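## Task

Switch things so that FAN and WASH are the only switches left on. The console sits loose on the table. Lifting or tipping it visibly and letting it fall back costs points. A switch counts only if it stays in place once the robot lets go.

## Robot and tools

Robot: one six-joint arm (a UR12e-type model) with a Robotiq 2F-85 two-finger gripper. There is only one arm, so every motion command has a single row. The fingers point along the gripper's own +z axis and close along its y axis. A flat block sticks out about 9 cm toward the gripper's +x and turns with it, so keep it clear of the console. The reported end_effector_position is the point midway between the pads when closed. Closed fingertips extend about 19 mm past that point, open ones about 6 mm. While closing, the tips also move about 13 mm farther from the wrist, so leave that gap above any surface.

Scene frame: the origin is on the table top under the arm base, +z up, +y to the left when facing along +x. Results give the gripper position in metres, orientation as a wxyz quaternion, and velocities in m/s and rad/s, all in this frame. At long reach the printed position can be somewhat off.

The row: every motion uses 9 numbers, each from -1 to 1, in this order: dx, dy, dz, rx, ry, rz, position, force_limit, speed. The first six are an offset, not a pose. They are expressed in the gripper's own axes and measured from the gripper pose in the most recent result that showed it. Before any such result exists in the scene, or for the second and later calls within one reply, they are measured from where the robot is when the action begins. Scale: 1.0 equals 0.6 m for dx, dy, dz and 180 degrees for the rotation; rx, ry, rz form one rotation vector. All zeros therefore pulls the arm back to that reference pose rather than holding still. Per control step the command is clipped to 100 mm and 16 degrees from the measured pose, and arm motion lags commands by about 0.17 s.

The last three numbers are absolute finger settings. position: +1 is fully open (85 mm), about -0.8 is pads touching, and -1 means close until blocked. force_limit: about 20 N at -1, 128 N at 0, 235 N at +1. speed: pad gap changes about 20 mm/s at -1, 85 at 0, 150 at +1. A fast close adds a few newtons of grip. New force or speed values only take effect once the position number changes by at least 0.01.

Tools:
- execute_actions(actions, pictures): actions holds at most one item. An empty list only reports the state. {"rows": [[9 numbers], ...], "steps": n} runs up to 15 steps of 1/30 s each, default 15. Each row is used for one step, and the last row repeats if there are fewer rows than steps. Every row is measured from the same reference pose, not from the row before it. {"steps": n} with no rows is a wait of up to 300 steps, counted from the previous result, so reply time is included.
- move(target, speed, stop_force): target is one 9-number row, with the same offset rules as above. It drives the gripper in a straight line lasting 0.5 to 10 s. speed is in m/s, from 0.002 to 0.5, default 0.25; rotation is capped at twice that in rad/s. stop_force, from 13 to 80 N, ends the path when the push against the motion rises that much for two consecutive steps. It needs the scene to have run 0.2 s, is unreliable on moves that rotate, and should be left out when pulling away from something you are pressing on. The result adds a move: line with an ending: done, contact, off_target, moving, held or fault. It also lists any limits that acted: paced means the pose was clipped, held means a clearance check blocked steps. It also reports the remaining distance to the target.
- wait(seconds): 0 to 10 s, sends nothing new.
- zoom_image(camera, region): region is [x0, y0, x1, y1] in pixels, at most 504 by 504. Cameras: cam_head_left, cam_head_right, cam_high, cam_low, cam_wrist, each 504x504.
- read_manual(section): licence texts only.
Its result gives the next task.

Reading results: object_status 0 means fingers moving, 1 means blocked while opening, 2 means blocked while closing (a grip), and 3 means the requested position was reached or the pads met. position_measured is in counts: 3 is open, 78 is about 60 mm, 130 about 40 mm, 180 about 20 mm, 230 is pads together. Wrist force and torque are given in the gripper's axes and point from the surface back into the arm. They carry an offset up to about 5.5 N, noise up to about 3.4 N, and saturate near 100 N. A "pose unreachable" line or HELD marks commands that the clearance check changed or blocked. Hand target shows where the controller is currently heading.

Hazards: the arm is stiff, so aiming even slightly beyond a firm contact can trigger a fault. 150 N of outside force, or a joint hitting its load limit, stops the arm for 10 s. Press switches with slow moves and a modest stop_force. Don't shove the loose console, and never lift or tip it and let it drop. Nothing may leave the table. Switches must stay set after the gripper withdraws. Holding loads heats motors; a MOTOR HOT warning starts at 70 °C and a brake fault at 85 °C. Time spent thinking keeps the simulation running.

Each tool is called after ">>>" in YAML: its name, and indented under it one key for each argument.

## Session

>>> execute_actions:
  actions: []

Scene clock: 0.00 s of 8100.00 s.
end_effector_position=(+0.2644, -0.2557, +0.1081) position_measured=3 object_status=3 end_effector_quat_wxyz=(-0.227, -0.067, +0.931, -0.277) end_effector_velocity=(+0.000, -0.000, +0.000) end_effector_angular_velocity=(-0.001, -0.002, -0.001)
Joint positions: [-0.683 -1.326  2.753 -3.077 -2.29  -0.89 ]
Joint velocities: [ 0.    -0.001 -0.    -0.001  0.     0.001]
Wrist force (N, on the end effector, along its own x y z axes, offset not removed): no reading
Wrist torque (N m, same axes, about the end effector's origin, offset not removed): no reading
Hand target: +0.264, -0.256, +0.108; -0.227, -0.067, +0.931, -0.277

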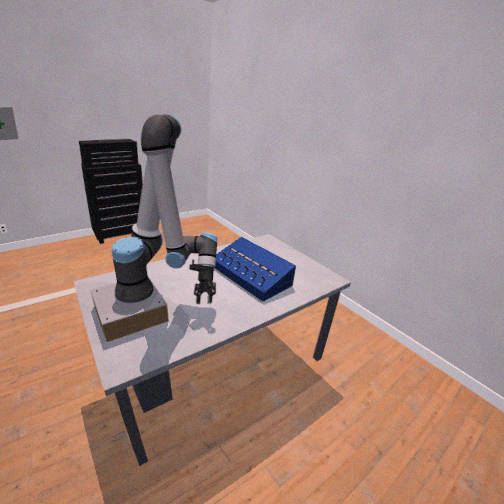

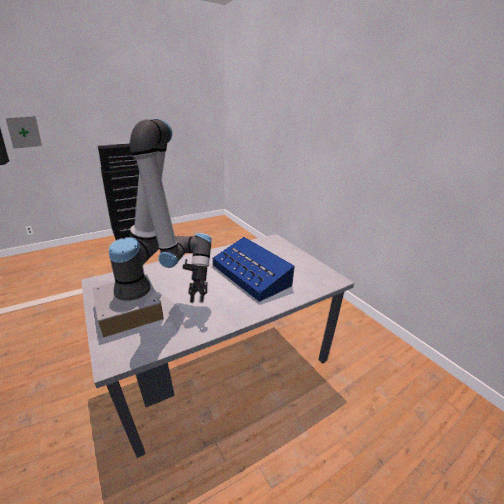

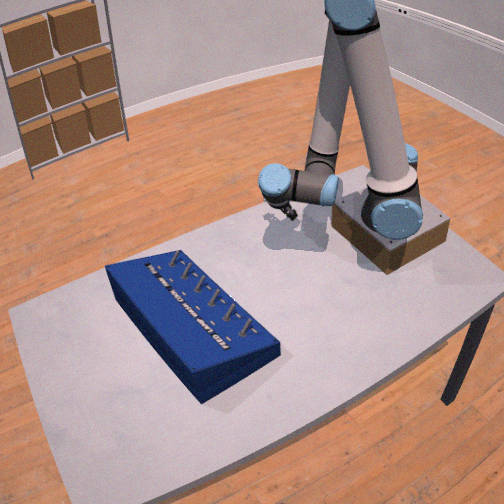

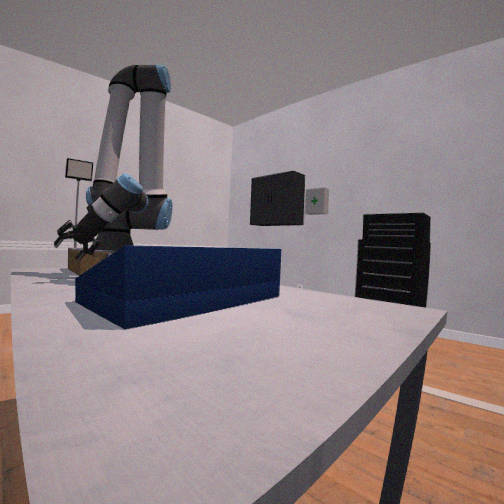

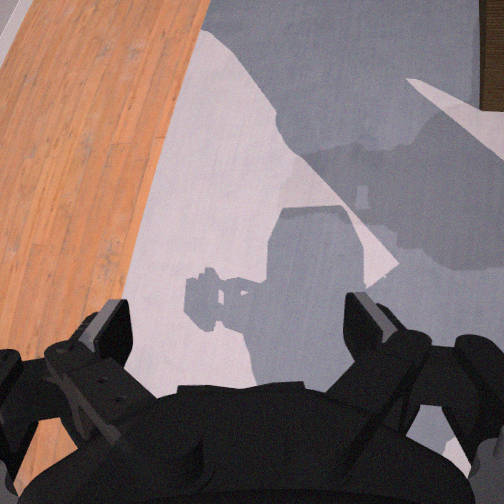

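>>> zoom_image:
  camera: "cam_high"
  region: [100, 230, 300, 410]

>>> zoom_image:
  camera: "cam_head_right"
  region: [200, 230, 300, 310]

Region (100, 230, 300, 410) of cam_high's 504x504 image, scaled by 2.520, with more detail than that image has; it fills the top 454 rows of this view, and the rest is white.

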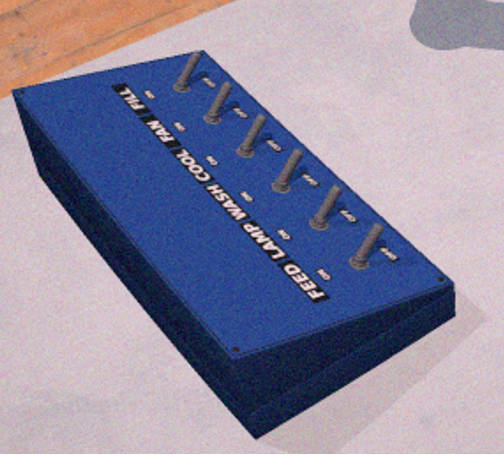

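Region (200, 230, 300, 310) of cam_head_right's 504x504 image, scaled by 5.040, with more detail than that image has; it fills the top 403 rows of this view, and the rest is white.

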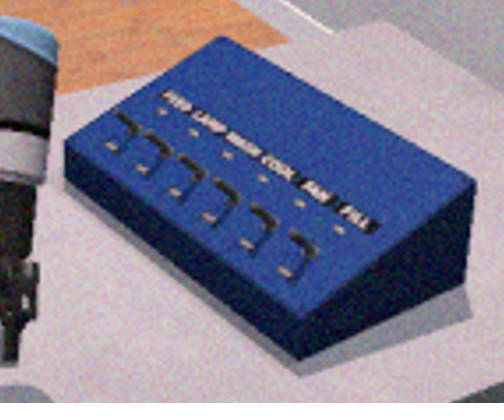

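>>> move:
  target: [-0.125,-0.117,-0.655,-0.1805,-0.148,0.0437,1,0,0]

>>> move:
  target: [-0.15,0,0,0,0,0.5,1,0,0]
  speed: 0.4

Scene clock: 28.20 s of 8100.00 s.
end_effector_position=(+0.4996, -0.1004, +0.3994) position_measured=3 object_status=3 end_effector_quat_wxyz=(+0.000, +0.000, +1.000, -0.000) end_effector_velocity=(+0.001, +0.001, +0.002) end_effector_angular_velocity=(+0.002, -0.002, +0.001)
Joint positions: [-0.528 -1.871  2.191 -1.884 -1.561 -0.558]
Joint velocities: [ 0.001  0.001 -0.003  0.002  0.003  0.   ]
Wrist force (N, on the end effector, along its own x y z axes, offset not removed): [-2.2 0.1 1.4]
Wrist torque (N m, same axes, about the end effector's origin, offset not removed): [0.14 0.55 -0.08]
Hand target: +0.500, -0.100, +0.400; +0.001, +0.000, +1.000, -0.000
Off the commanded pose: 0.001 m, 0 deg.
After step 90, 23.00 s passed at rest.
move: done

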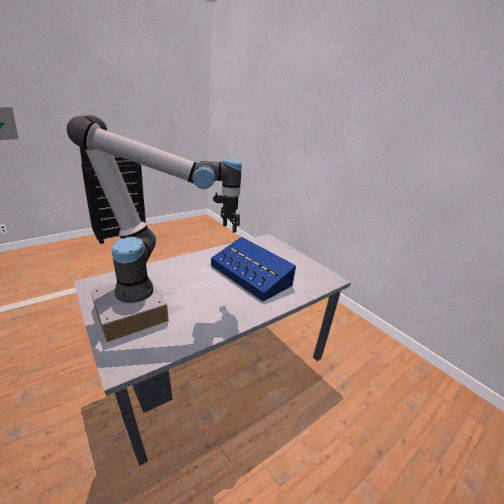

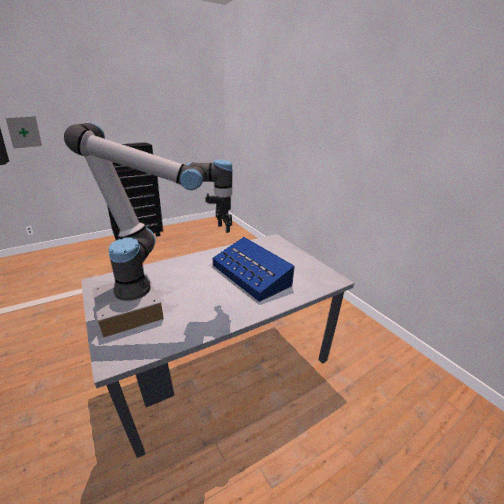

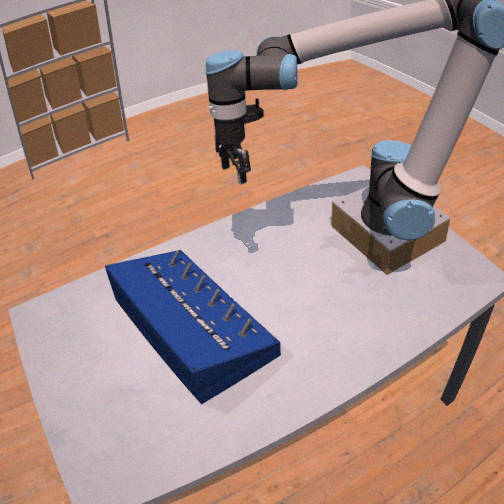

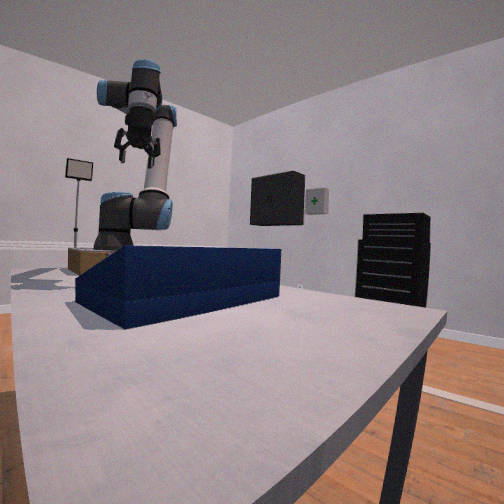

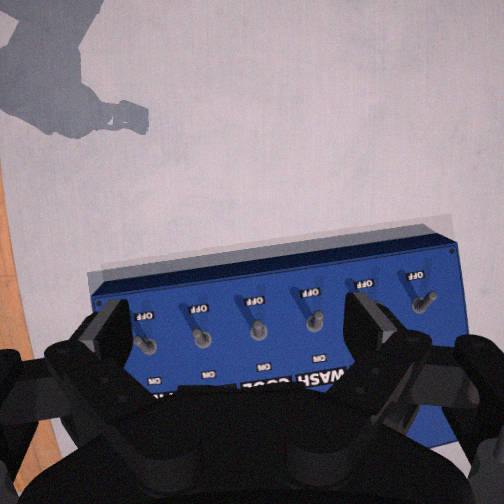

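Scene clock: 30.73 s of 8100.00 s.
end_effector_position=(+0.5896, -0.1005, +0.3997) position_measured=3 object_status=3 end_effector_quat_wxyz=(+0.001, +0.707, +0.707, +0.000) end_effector_velocity=(+0.001, -0.001, +0.000) end_effector_angular_velocity=(-0.002, -0.000, -0.013)
Joint positions: [-0.444 -1.702  2.063 -1.926 -1.56   1.095]
Joint velocities: [ 0.     0.001 -0.001 -0.001 -0.002  0.013]
Wrist force (N, on the end effector, along its own x y z axes, offset not removed): [-1.3 3.1 -1.4]
Wrist torque (N m, same axes, about the end effector's origin, offset not removed): [0.72 0.19 -0.21]
Hand target: +0.590, -0.101, +0.400; +0.001, +0.707, +0.707, +0.000
Off the commanded pose: 0.000 m, 0 deg.
move: done

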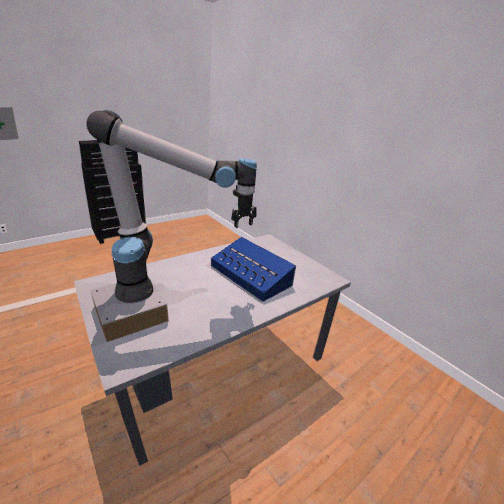

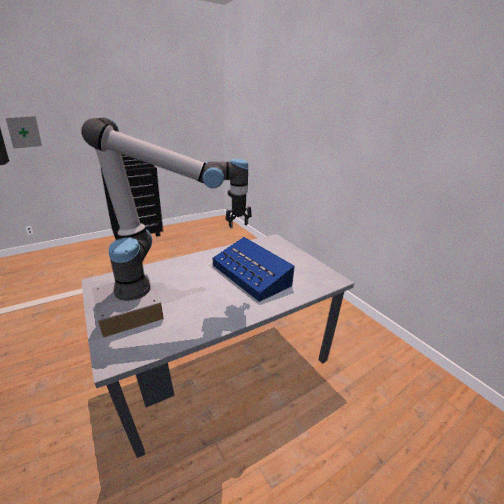

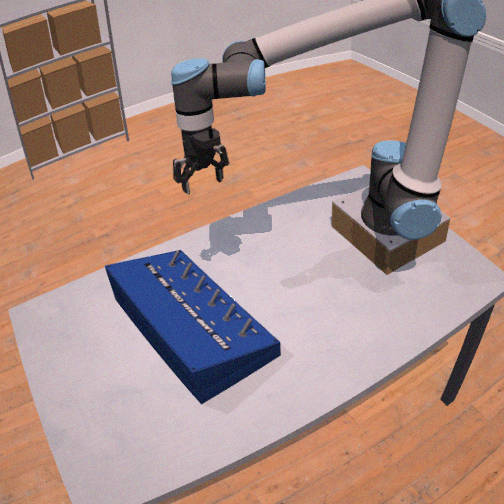

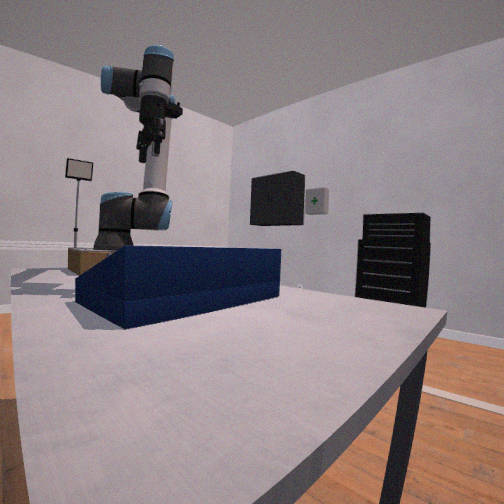

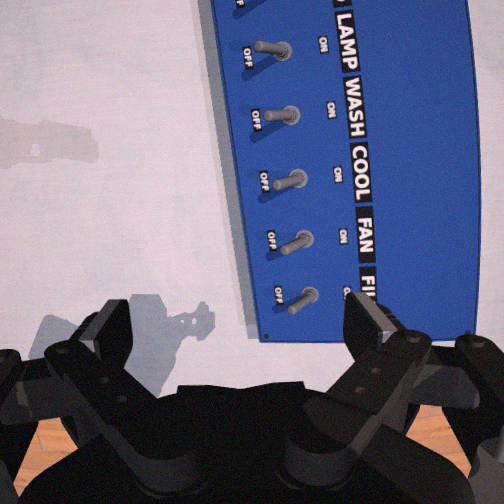

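>>> move:
  target: [-0.105,0.11,0.33,0,0,-0.04,1,0,0]

Scene clock: 39.23 s of 8100.00 s.
end_effector_position=(+0.6558, -0.1634, +0.2023) position_measured=3 object_status=3 end_effector_quat_wxyz=(+0.001, +0.661, +0.750, +0.000) end_effector_velocity=(+0.001, -0.000, -0.001) end_effector_angular_velocity=(+0.000, -0.000, +0.001)
Joint positions: [-0.48  -1.373  2.133 -2.324 -1.561  0.934]
Joint velocities: [ 0.     0.003 -0.001 -0.002  0.    -0.   ]
Wrist force (N, on the end effector, along its own x y z axes, offset not removed): [0.6 -0.6 -4.0]
Wrist torque (N m, same axes, about the end effector's origin, offset not removed): [-0.12 0.03 -0.19]
Hand target: +0.656, -0.163, +0.202; +0.001, +0.661, +0.750, +0.000
Off the commanded pose: 0.000 m, 0 deg.
After step 90, 4.00 s passed at rest.
move: done

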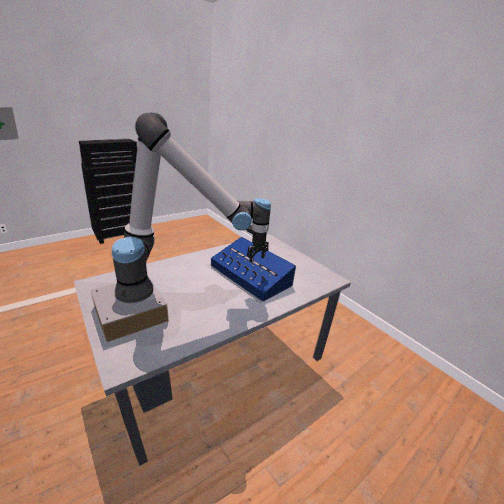

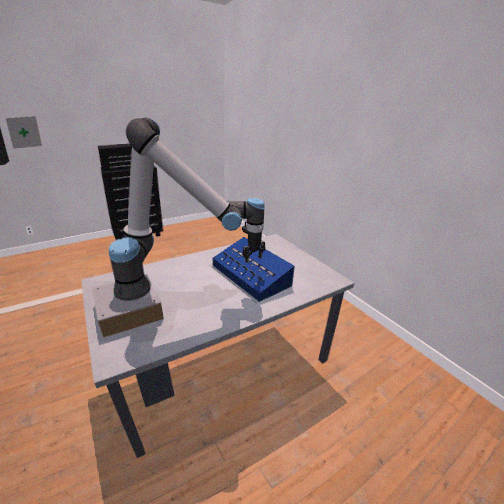

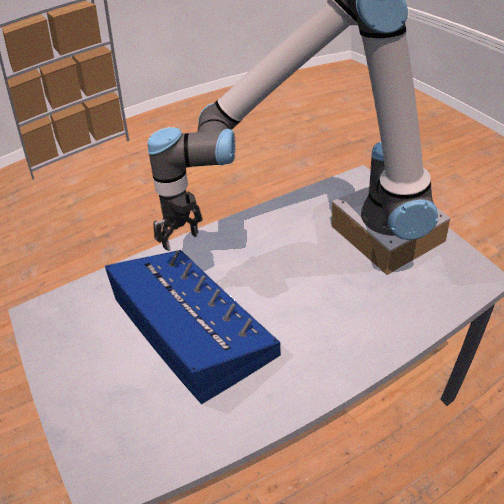

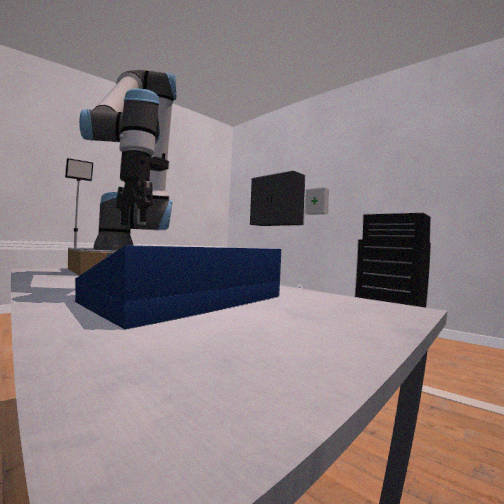

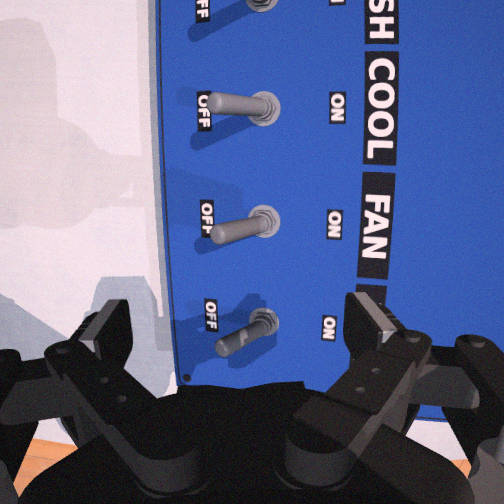

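>>> move:
  target: [0.01,-0.047,0.07,-0.1,0,0,0.2,0,0]
  speed: 0.15

Scene clock: 51.10 s of 8100.00 s.
end_effector_position=(+0.6273, -0.1609, +0.1603) position_measured=104 object_status=3 end_effector_quat_wxyz=(+0.104, +0.653, +0.741, +0.117) end_effector_velocity=(-0.001, +0.000, -0.002) end_effector_angular_velocity=(+0.001, -0.010, -0.000)
Joint positions: [-0.599 -1.391  2.385 -2.789 -1.349  0.842]
Joint velocities: [-0.004  0.002  0.007 -0.016  0.007 -0.002]
Wrist force (N, on the end effector, along its own x y z axes, offset not removed): [3.2 7.6 1.0]
Wrist torque (N m, same axes, about the end effector's origin, offset not removed): [1.55 -0.65 0.00]
Hand target: +0.627, -0.161, +0.160; +0.104, +0.653, +0.741, +0.118
Off the commanded pose: 0.000 m, 0 deg.
After step 90, 7.37 s passed at rest.
move: done

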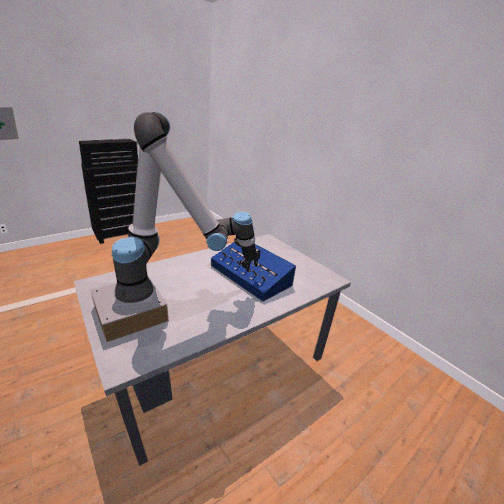

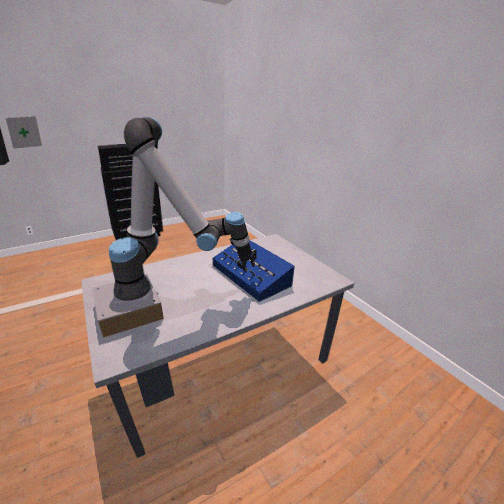

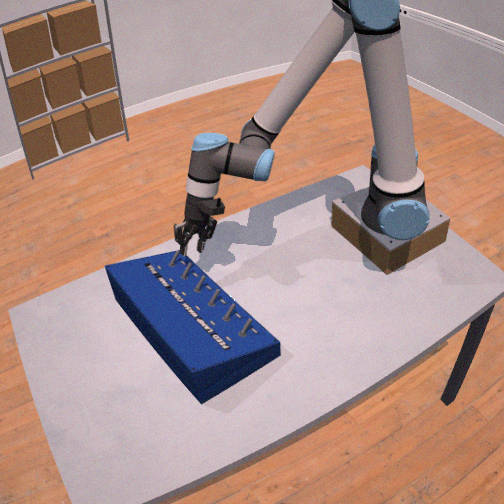

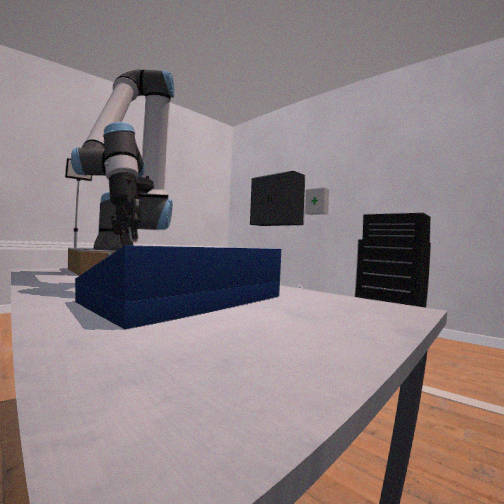

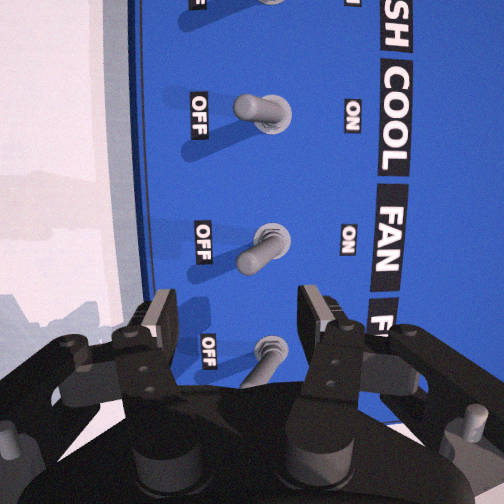

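>>> move:
  target: [0.01,0,0.05,0,0,0,0.2,0,0]
  speed: 0.08

Scene clock: 57.97 s of 8100.00 s.
end_effector_position=(+0.6355, -0.1537, +0.1319) position_measured=104 object_status=3 end_effector_quat_wxyz=(+0.104, +0.653, +0.741, +0.117) end_effector_velocity=(+0.001, -0.000, -0.002) end_effector_angular_velocity=(+0.000, +0.000, -0.002)
Joint positions: [-0.579 -1.325  2.387 -2.862 -1.353  0.862]
Joint velocities: [-0.     0.006 -0.    -0.005 -0.     0.002]
Wrist force (N, on the end effector, along its own x y z axes, offset not removed): [0.5 -0.1 1.2]
Wrist torque (N m, same axes, about the end effector's origin, offset not removed): [0.15 -0.18 -0.10]
Hand target: +0.636, -0.154, +0.132; +0.104, +0.653, +0.741, +0.117
Off the commanded pose: 0.000 m, 0 deg.
After step 90, 3.00 s passed at rest.
move: done

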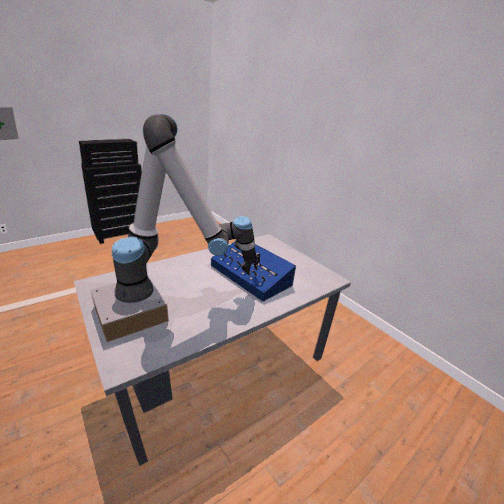

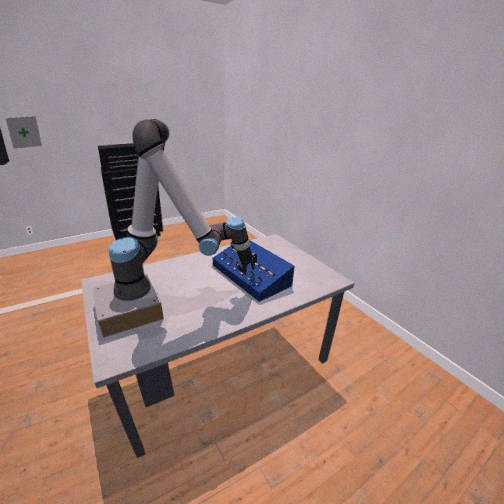

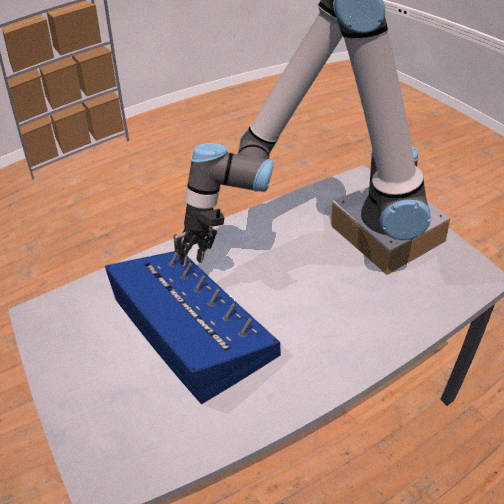

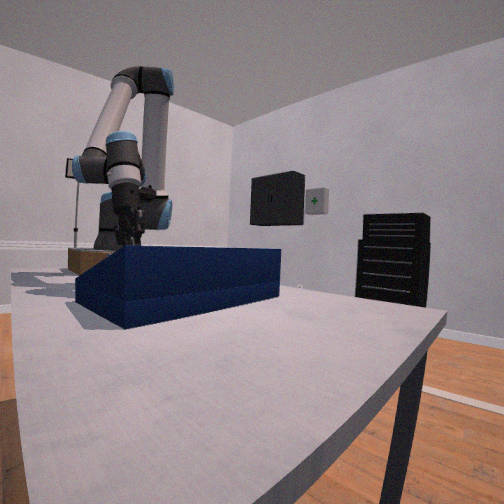

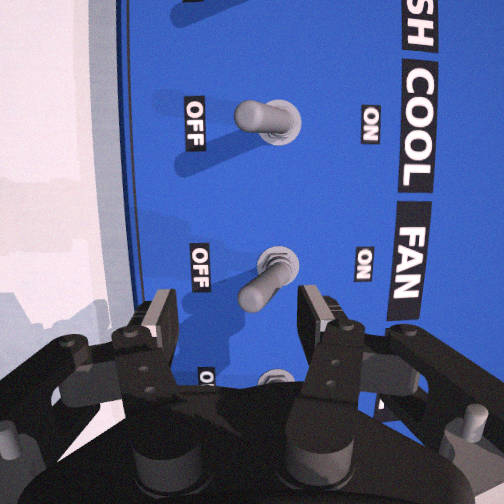

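>>> move:
  target: [0.004,0.01,0.05,0,0,0,0.2,0,0]
  speed: 0.04
  stop_force: 15

Scene clock: 66.53 s of 8100.00 s.
end_effector_position=(+0.6500, -0.1495, +0.1055) position_measured=104 object_status=3 end_effector_quat_wxyz=(+0.104, +0.653, +0.741, +0.117) end_effector_velocity=(+0.001, -0.000, -0.002) end_effector_angular_velocity=(+0.000, +0.000, -0.000)
Joint positions: [-0.557 -1.254  2.373 -2.923 -1.358  0.883]
Joint velocities: [ 0.001  0.004 -0.001 -0.003 -0.     0.001]
Wrist force (N, on the end effector, along its own x y z axes, offset not removed): [2.7 -1.4 3.2]
Wrist torque (N m, same axes, about the end effector's origin, offset not removed): [0.05 -0.40 -0.12]
Hand target: +0.650, -0.149, +0.105; +0.104, +0.653, +0.741, +0.117
Off the commanded pose: 0.000 m, 0 deg.
After step 90, 4.43 s passed at rest.
move: done

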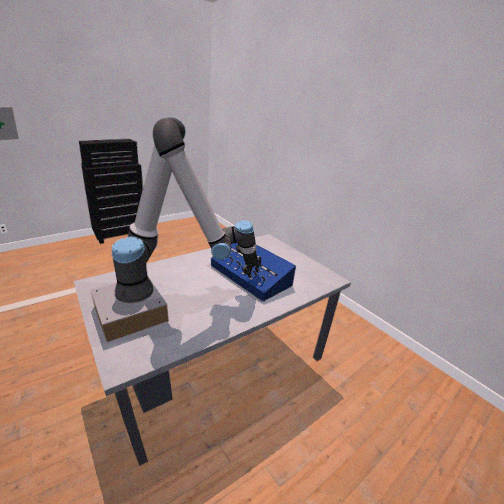

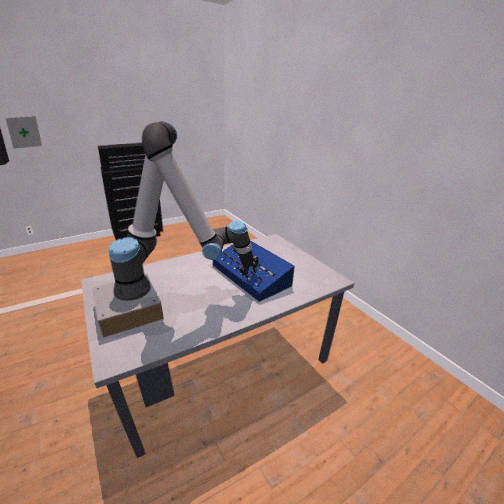

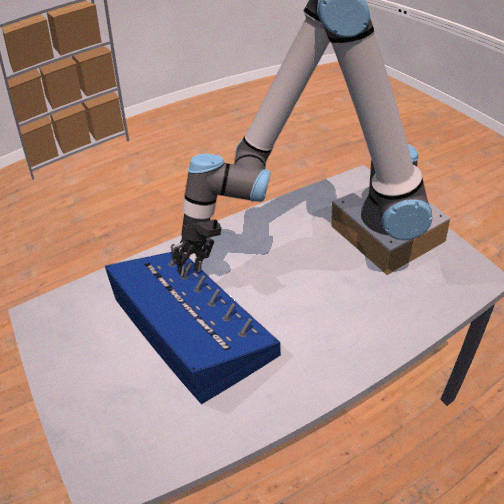

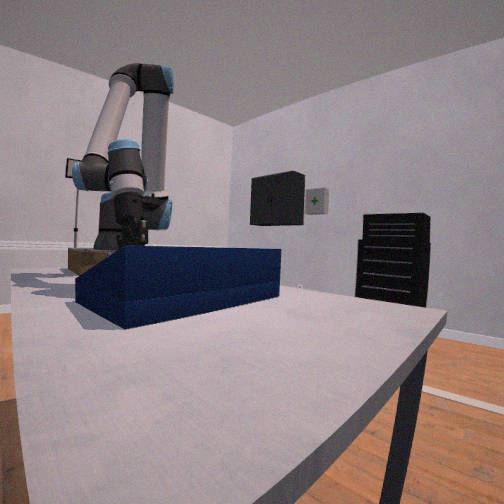

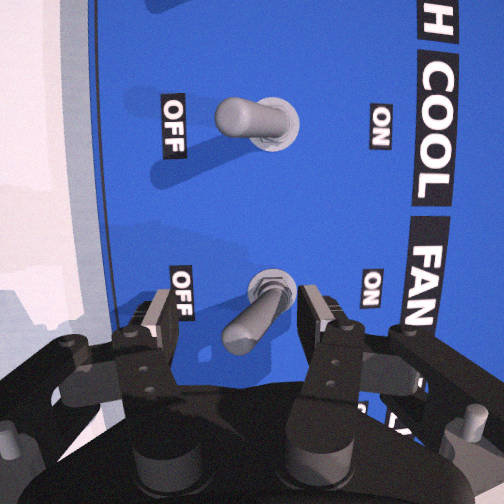

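>>> move:
  target: [0,0.07,0,0,0,0,0.2,0,0]
  speed: 0.02
  stop_force: 30

Scene clock: 72.73 s of 8100.00 s.
end_effector_position=(+0.6865, -0.1449, +0.1173) position_measured=104 object_status=3 end_effector_quat_wxyz=(+0.103, +0.653, +0.741, +0.117) end_effector_velocity=(-0.005, -0.000, -0.001) end_effector_angular_velocity=(-0.001, -0.002, +0.002)
Joint positions: [-0.516 -1.238  2.304 -2.878 -1.368  0.924]
Joint velocities: [-0.005 -0.004  0.011 -0.008  0.002 -0.007]
Wrist force (N, on the end effector, along its own x y z axes, offset not removed): [-1.8 -17.5 3.5]
Wrist torque (N m, same axes, about the end effector's origin, offset not removed): [0.62 -0.16 -0.06]
Hand target: +0.686, -0.145, +0.117; +0.103, +0.653, +0.741, +0.117
Off the commanded pose: 0.003 m, 0 deg.
After step 90, 0.87 s passed at rest.
move: contact

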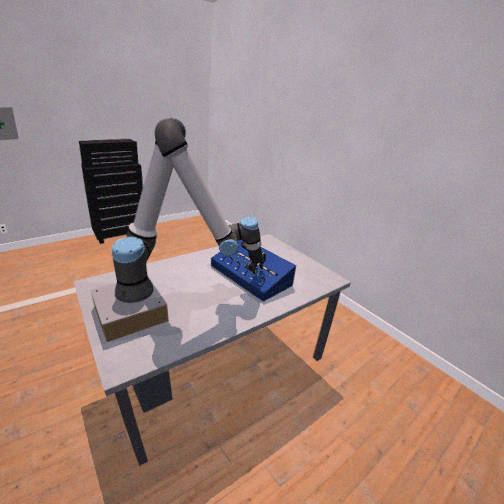

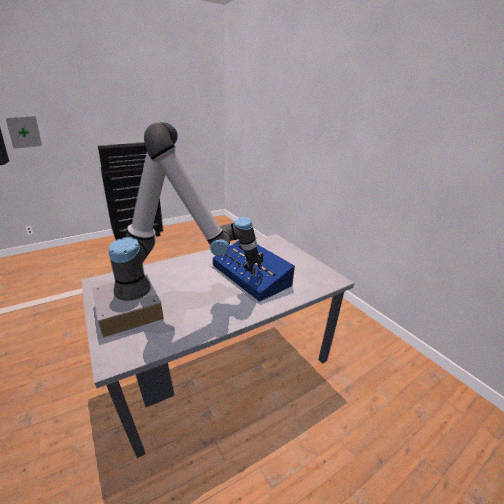

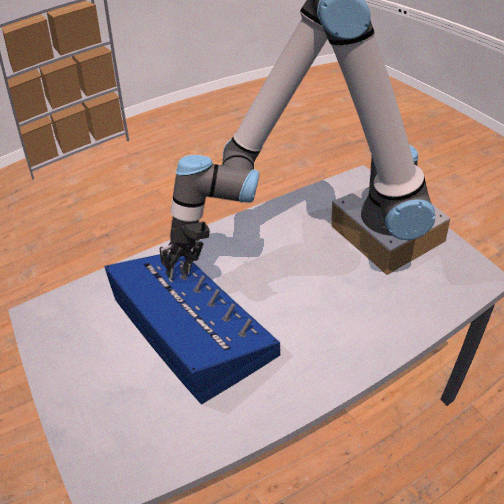

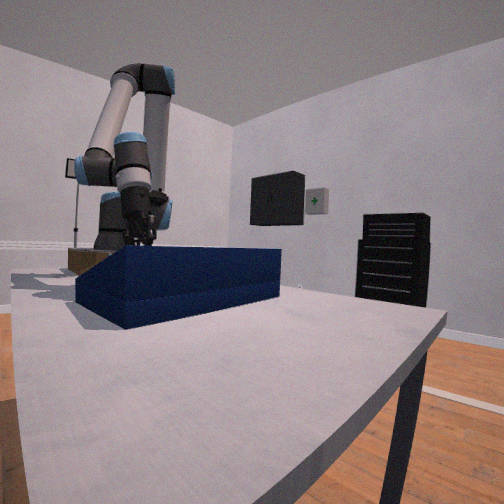

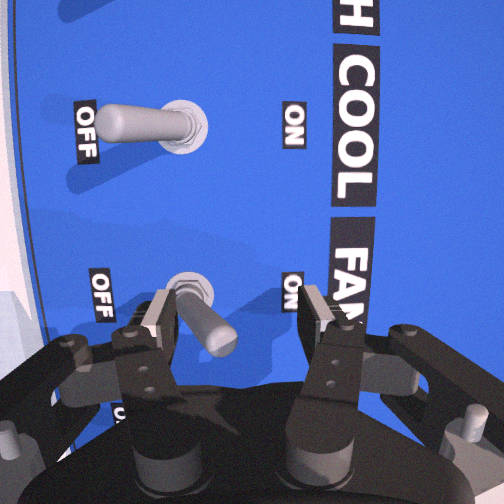

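>>> move:
  target: [0,-0.008,-0.075,0,0,0,0.2,0,0]
  speed: 0.08

>>> move:
  target: [0.245,-0.057,0.02,0,0,0,0.2,0,0]
  speed: 0.15

Scene clock: 78.87 s of 8100.00 s.
end_effector_position=(+0.6682, -0.1472, +0.1584) position_measured=104 object_status=3 end_effector_quat_wxyz=(+0.103, +0.653, +0.741, +0.117) end_effector_velocity=(-0.001, +0.000, +0.002) end_effector_angular_velocity=(+0.001, +0.000, -0.001)
Joint positions: [-0.537 -1.337  2.32  -2.791 -1.363  0.903]
Joint velocities: [-0.001 -0.004  0.     0.005  0.001  0.   ]
Wrist force (N, on the end effector, along its own x y z axes, offset not removed): [-5.1 -2.3 4.2]
Wrist torque (N m, same axes, about the end effector's origin, offset not removed): [-0.33 0.89 -0.08]
Hand target: +0.668, -0.147, +0.159; +0.103, +0.653, +0.741, +0.117
Off the commanded pose: 0.000 m, 0 deg.
After step 90, 2.13 s passed at rest.
move: done

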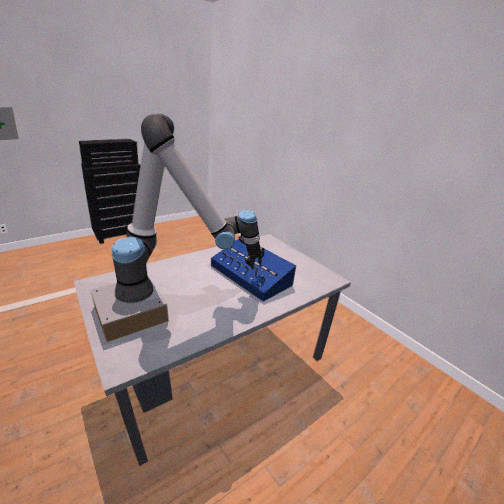

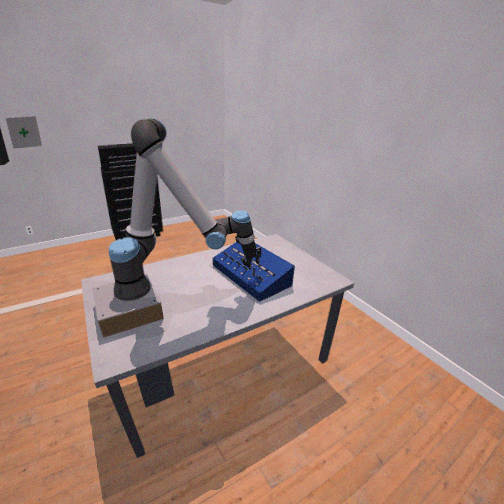

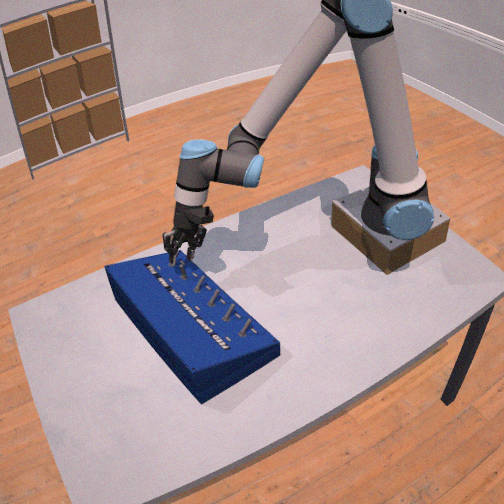

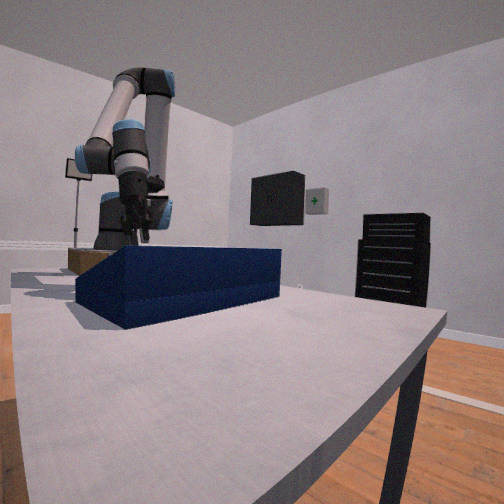

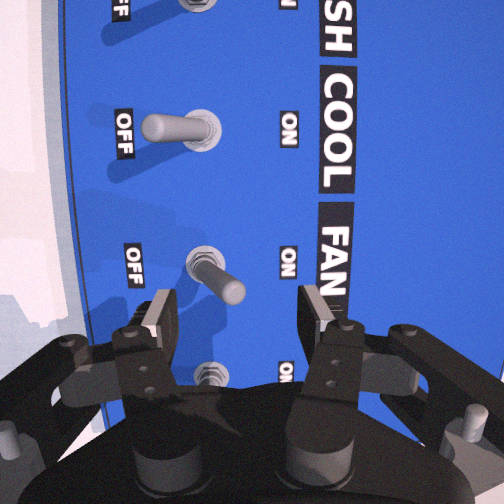

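Scene clock: 80.40 s of 8100.00 s.
end_effector_position=(+0.6212, -0.0054, +0.1364) position_measured=104 object_status=3 end_effector_quat_wxyz=(+0.104, +0.653, +0.741, +0.117) end_effector_velocity=(-0.001, +0.002, -0.001) end_effector_angular_velocity=(-0.000, +0.001, +0.001)
Joint positions: [-0.341 -1.375  2.458 -2.926 -1.413  1.096]
Joint velocities: [ 0.004  0.001  0.001 -0.002 -0.002  0.003]
Wrist force (N, on the end effector, along its own x y z axes, offset not removed): [-3.7 -1.7 -3.2]
Wrist torque (N m, same axes, about the end effector's origin, offset not removed): [-0.15 0.76 -0.04]
Hand target: +0.621, -0.005, +0.136; +0.104, +0.653, +0.741, +0.117
Off the commanded pose: 0.000 m, 0 deg.
move: done

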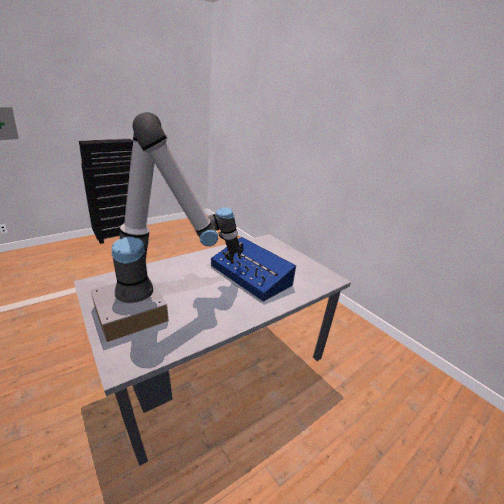

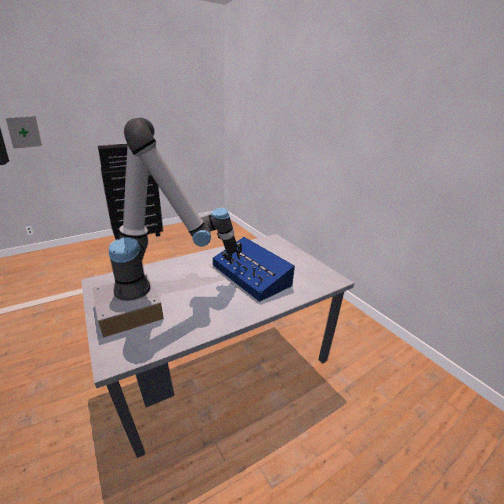

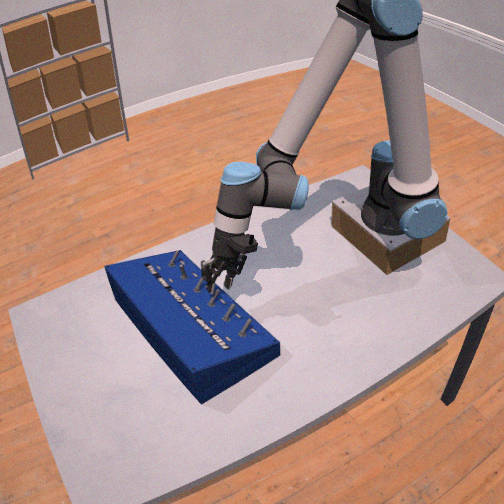

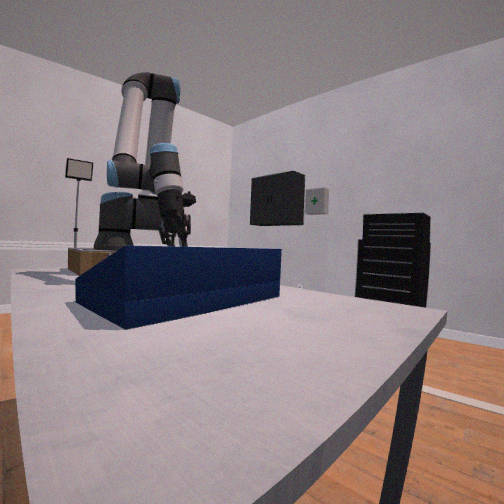

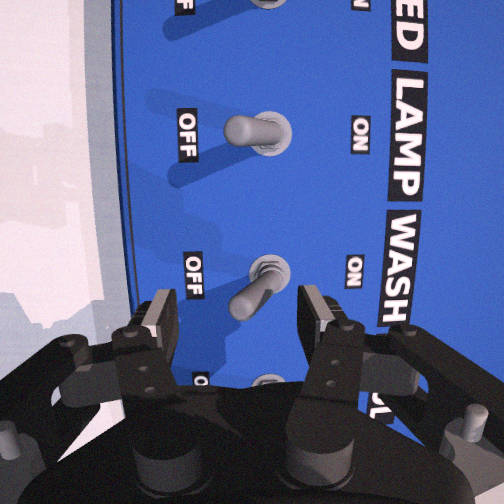

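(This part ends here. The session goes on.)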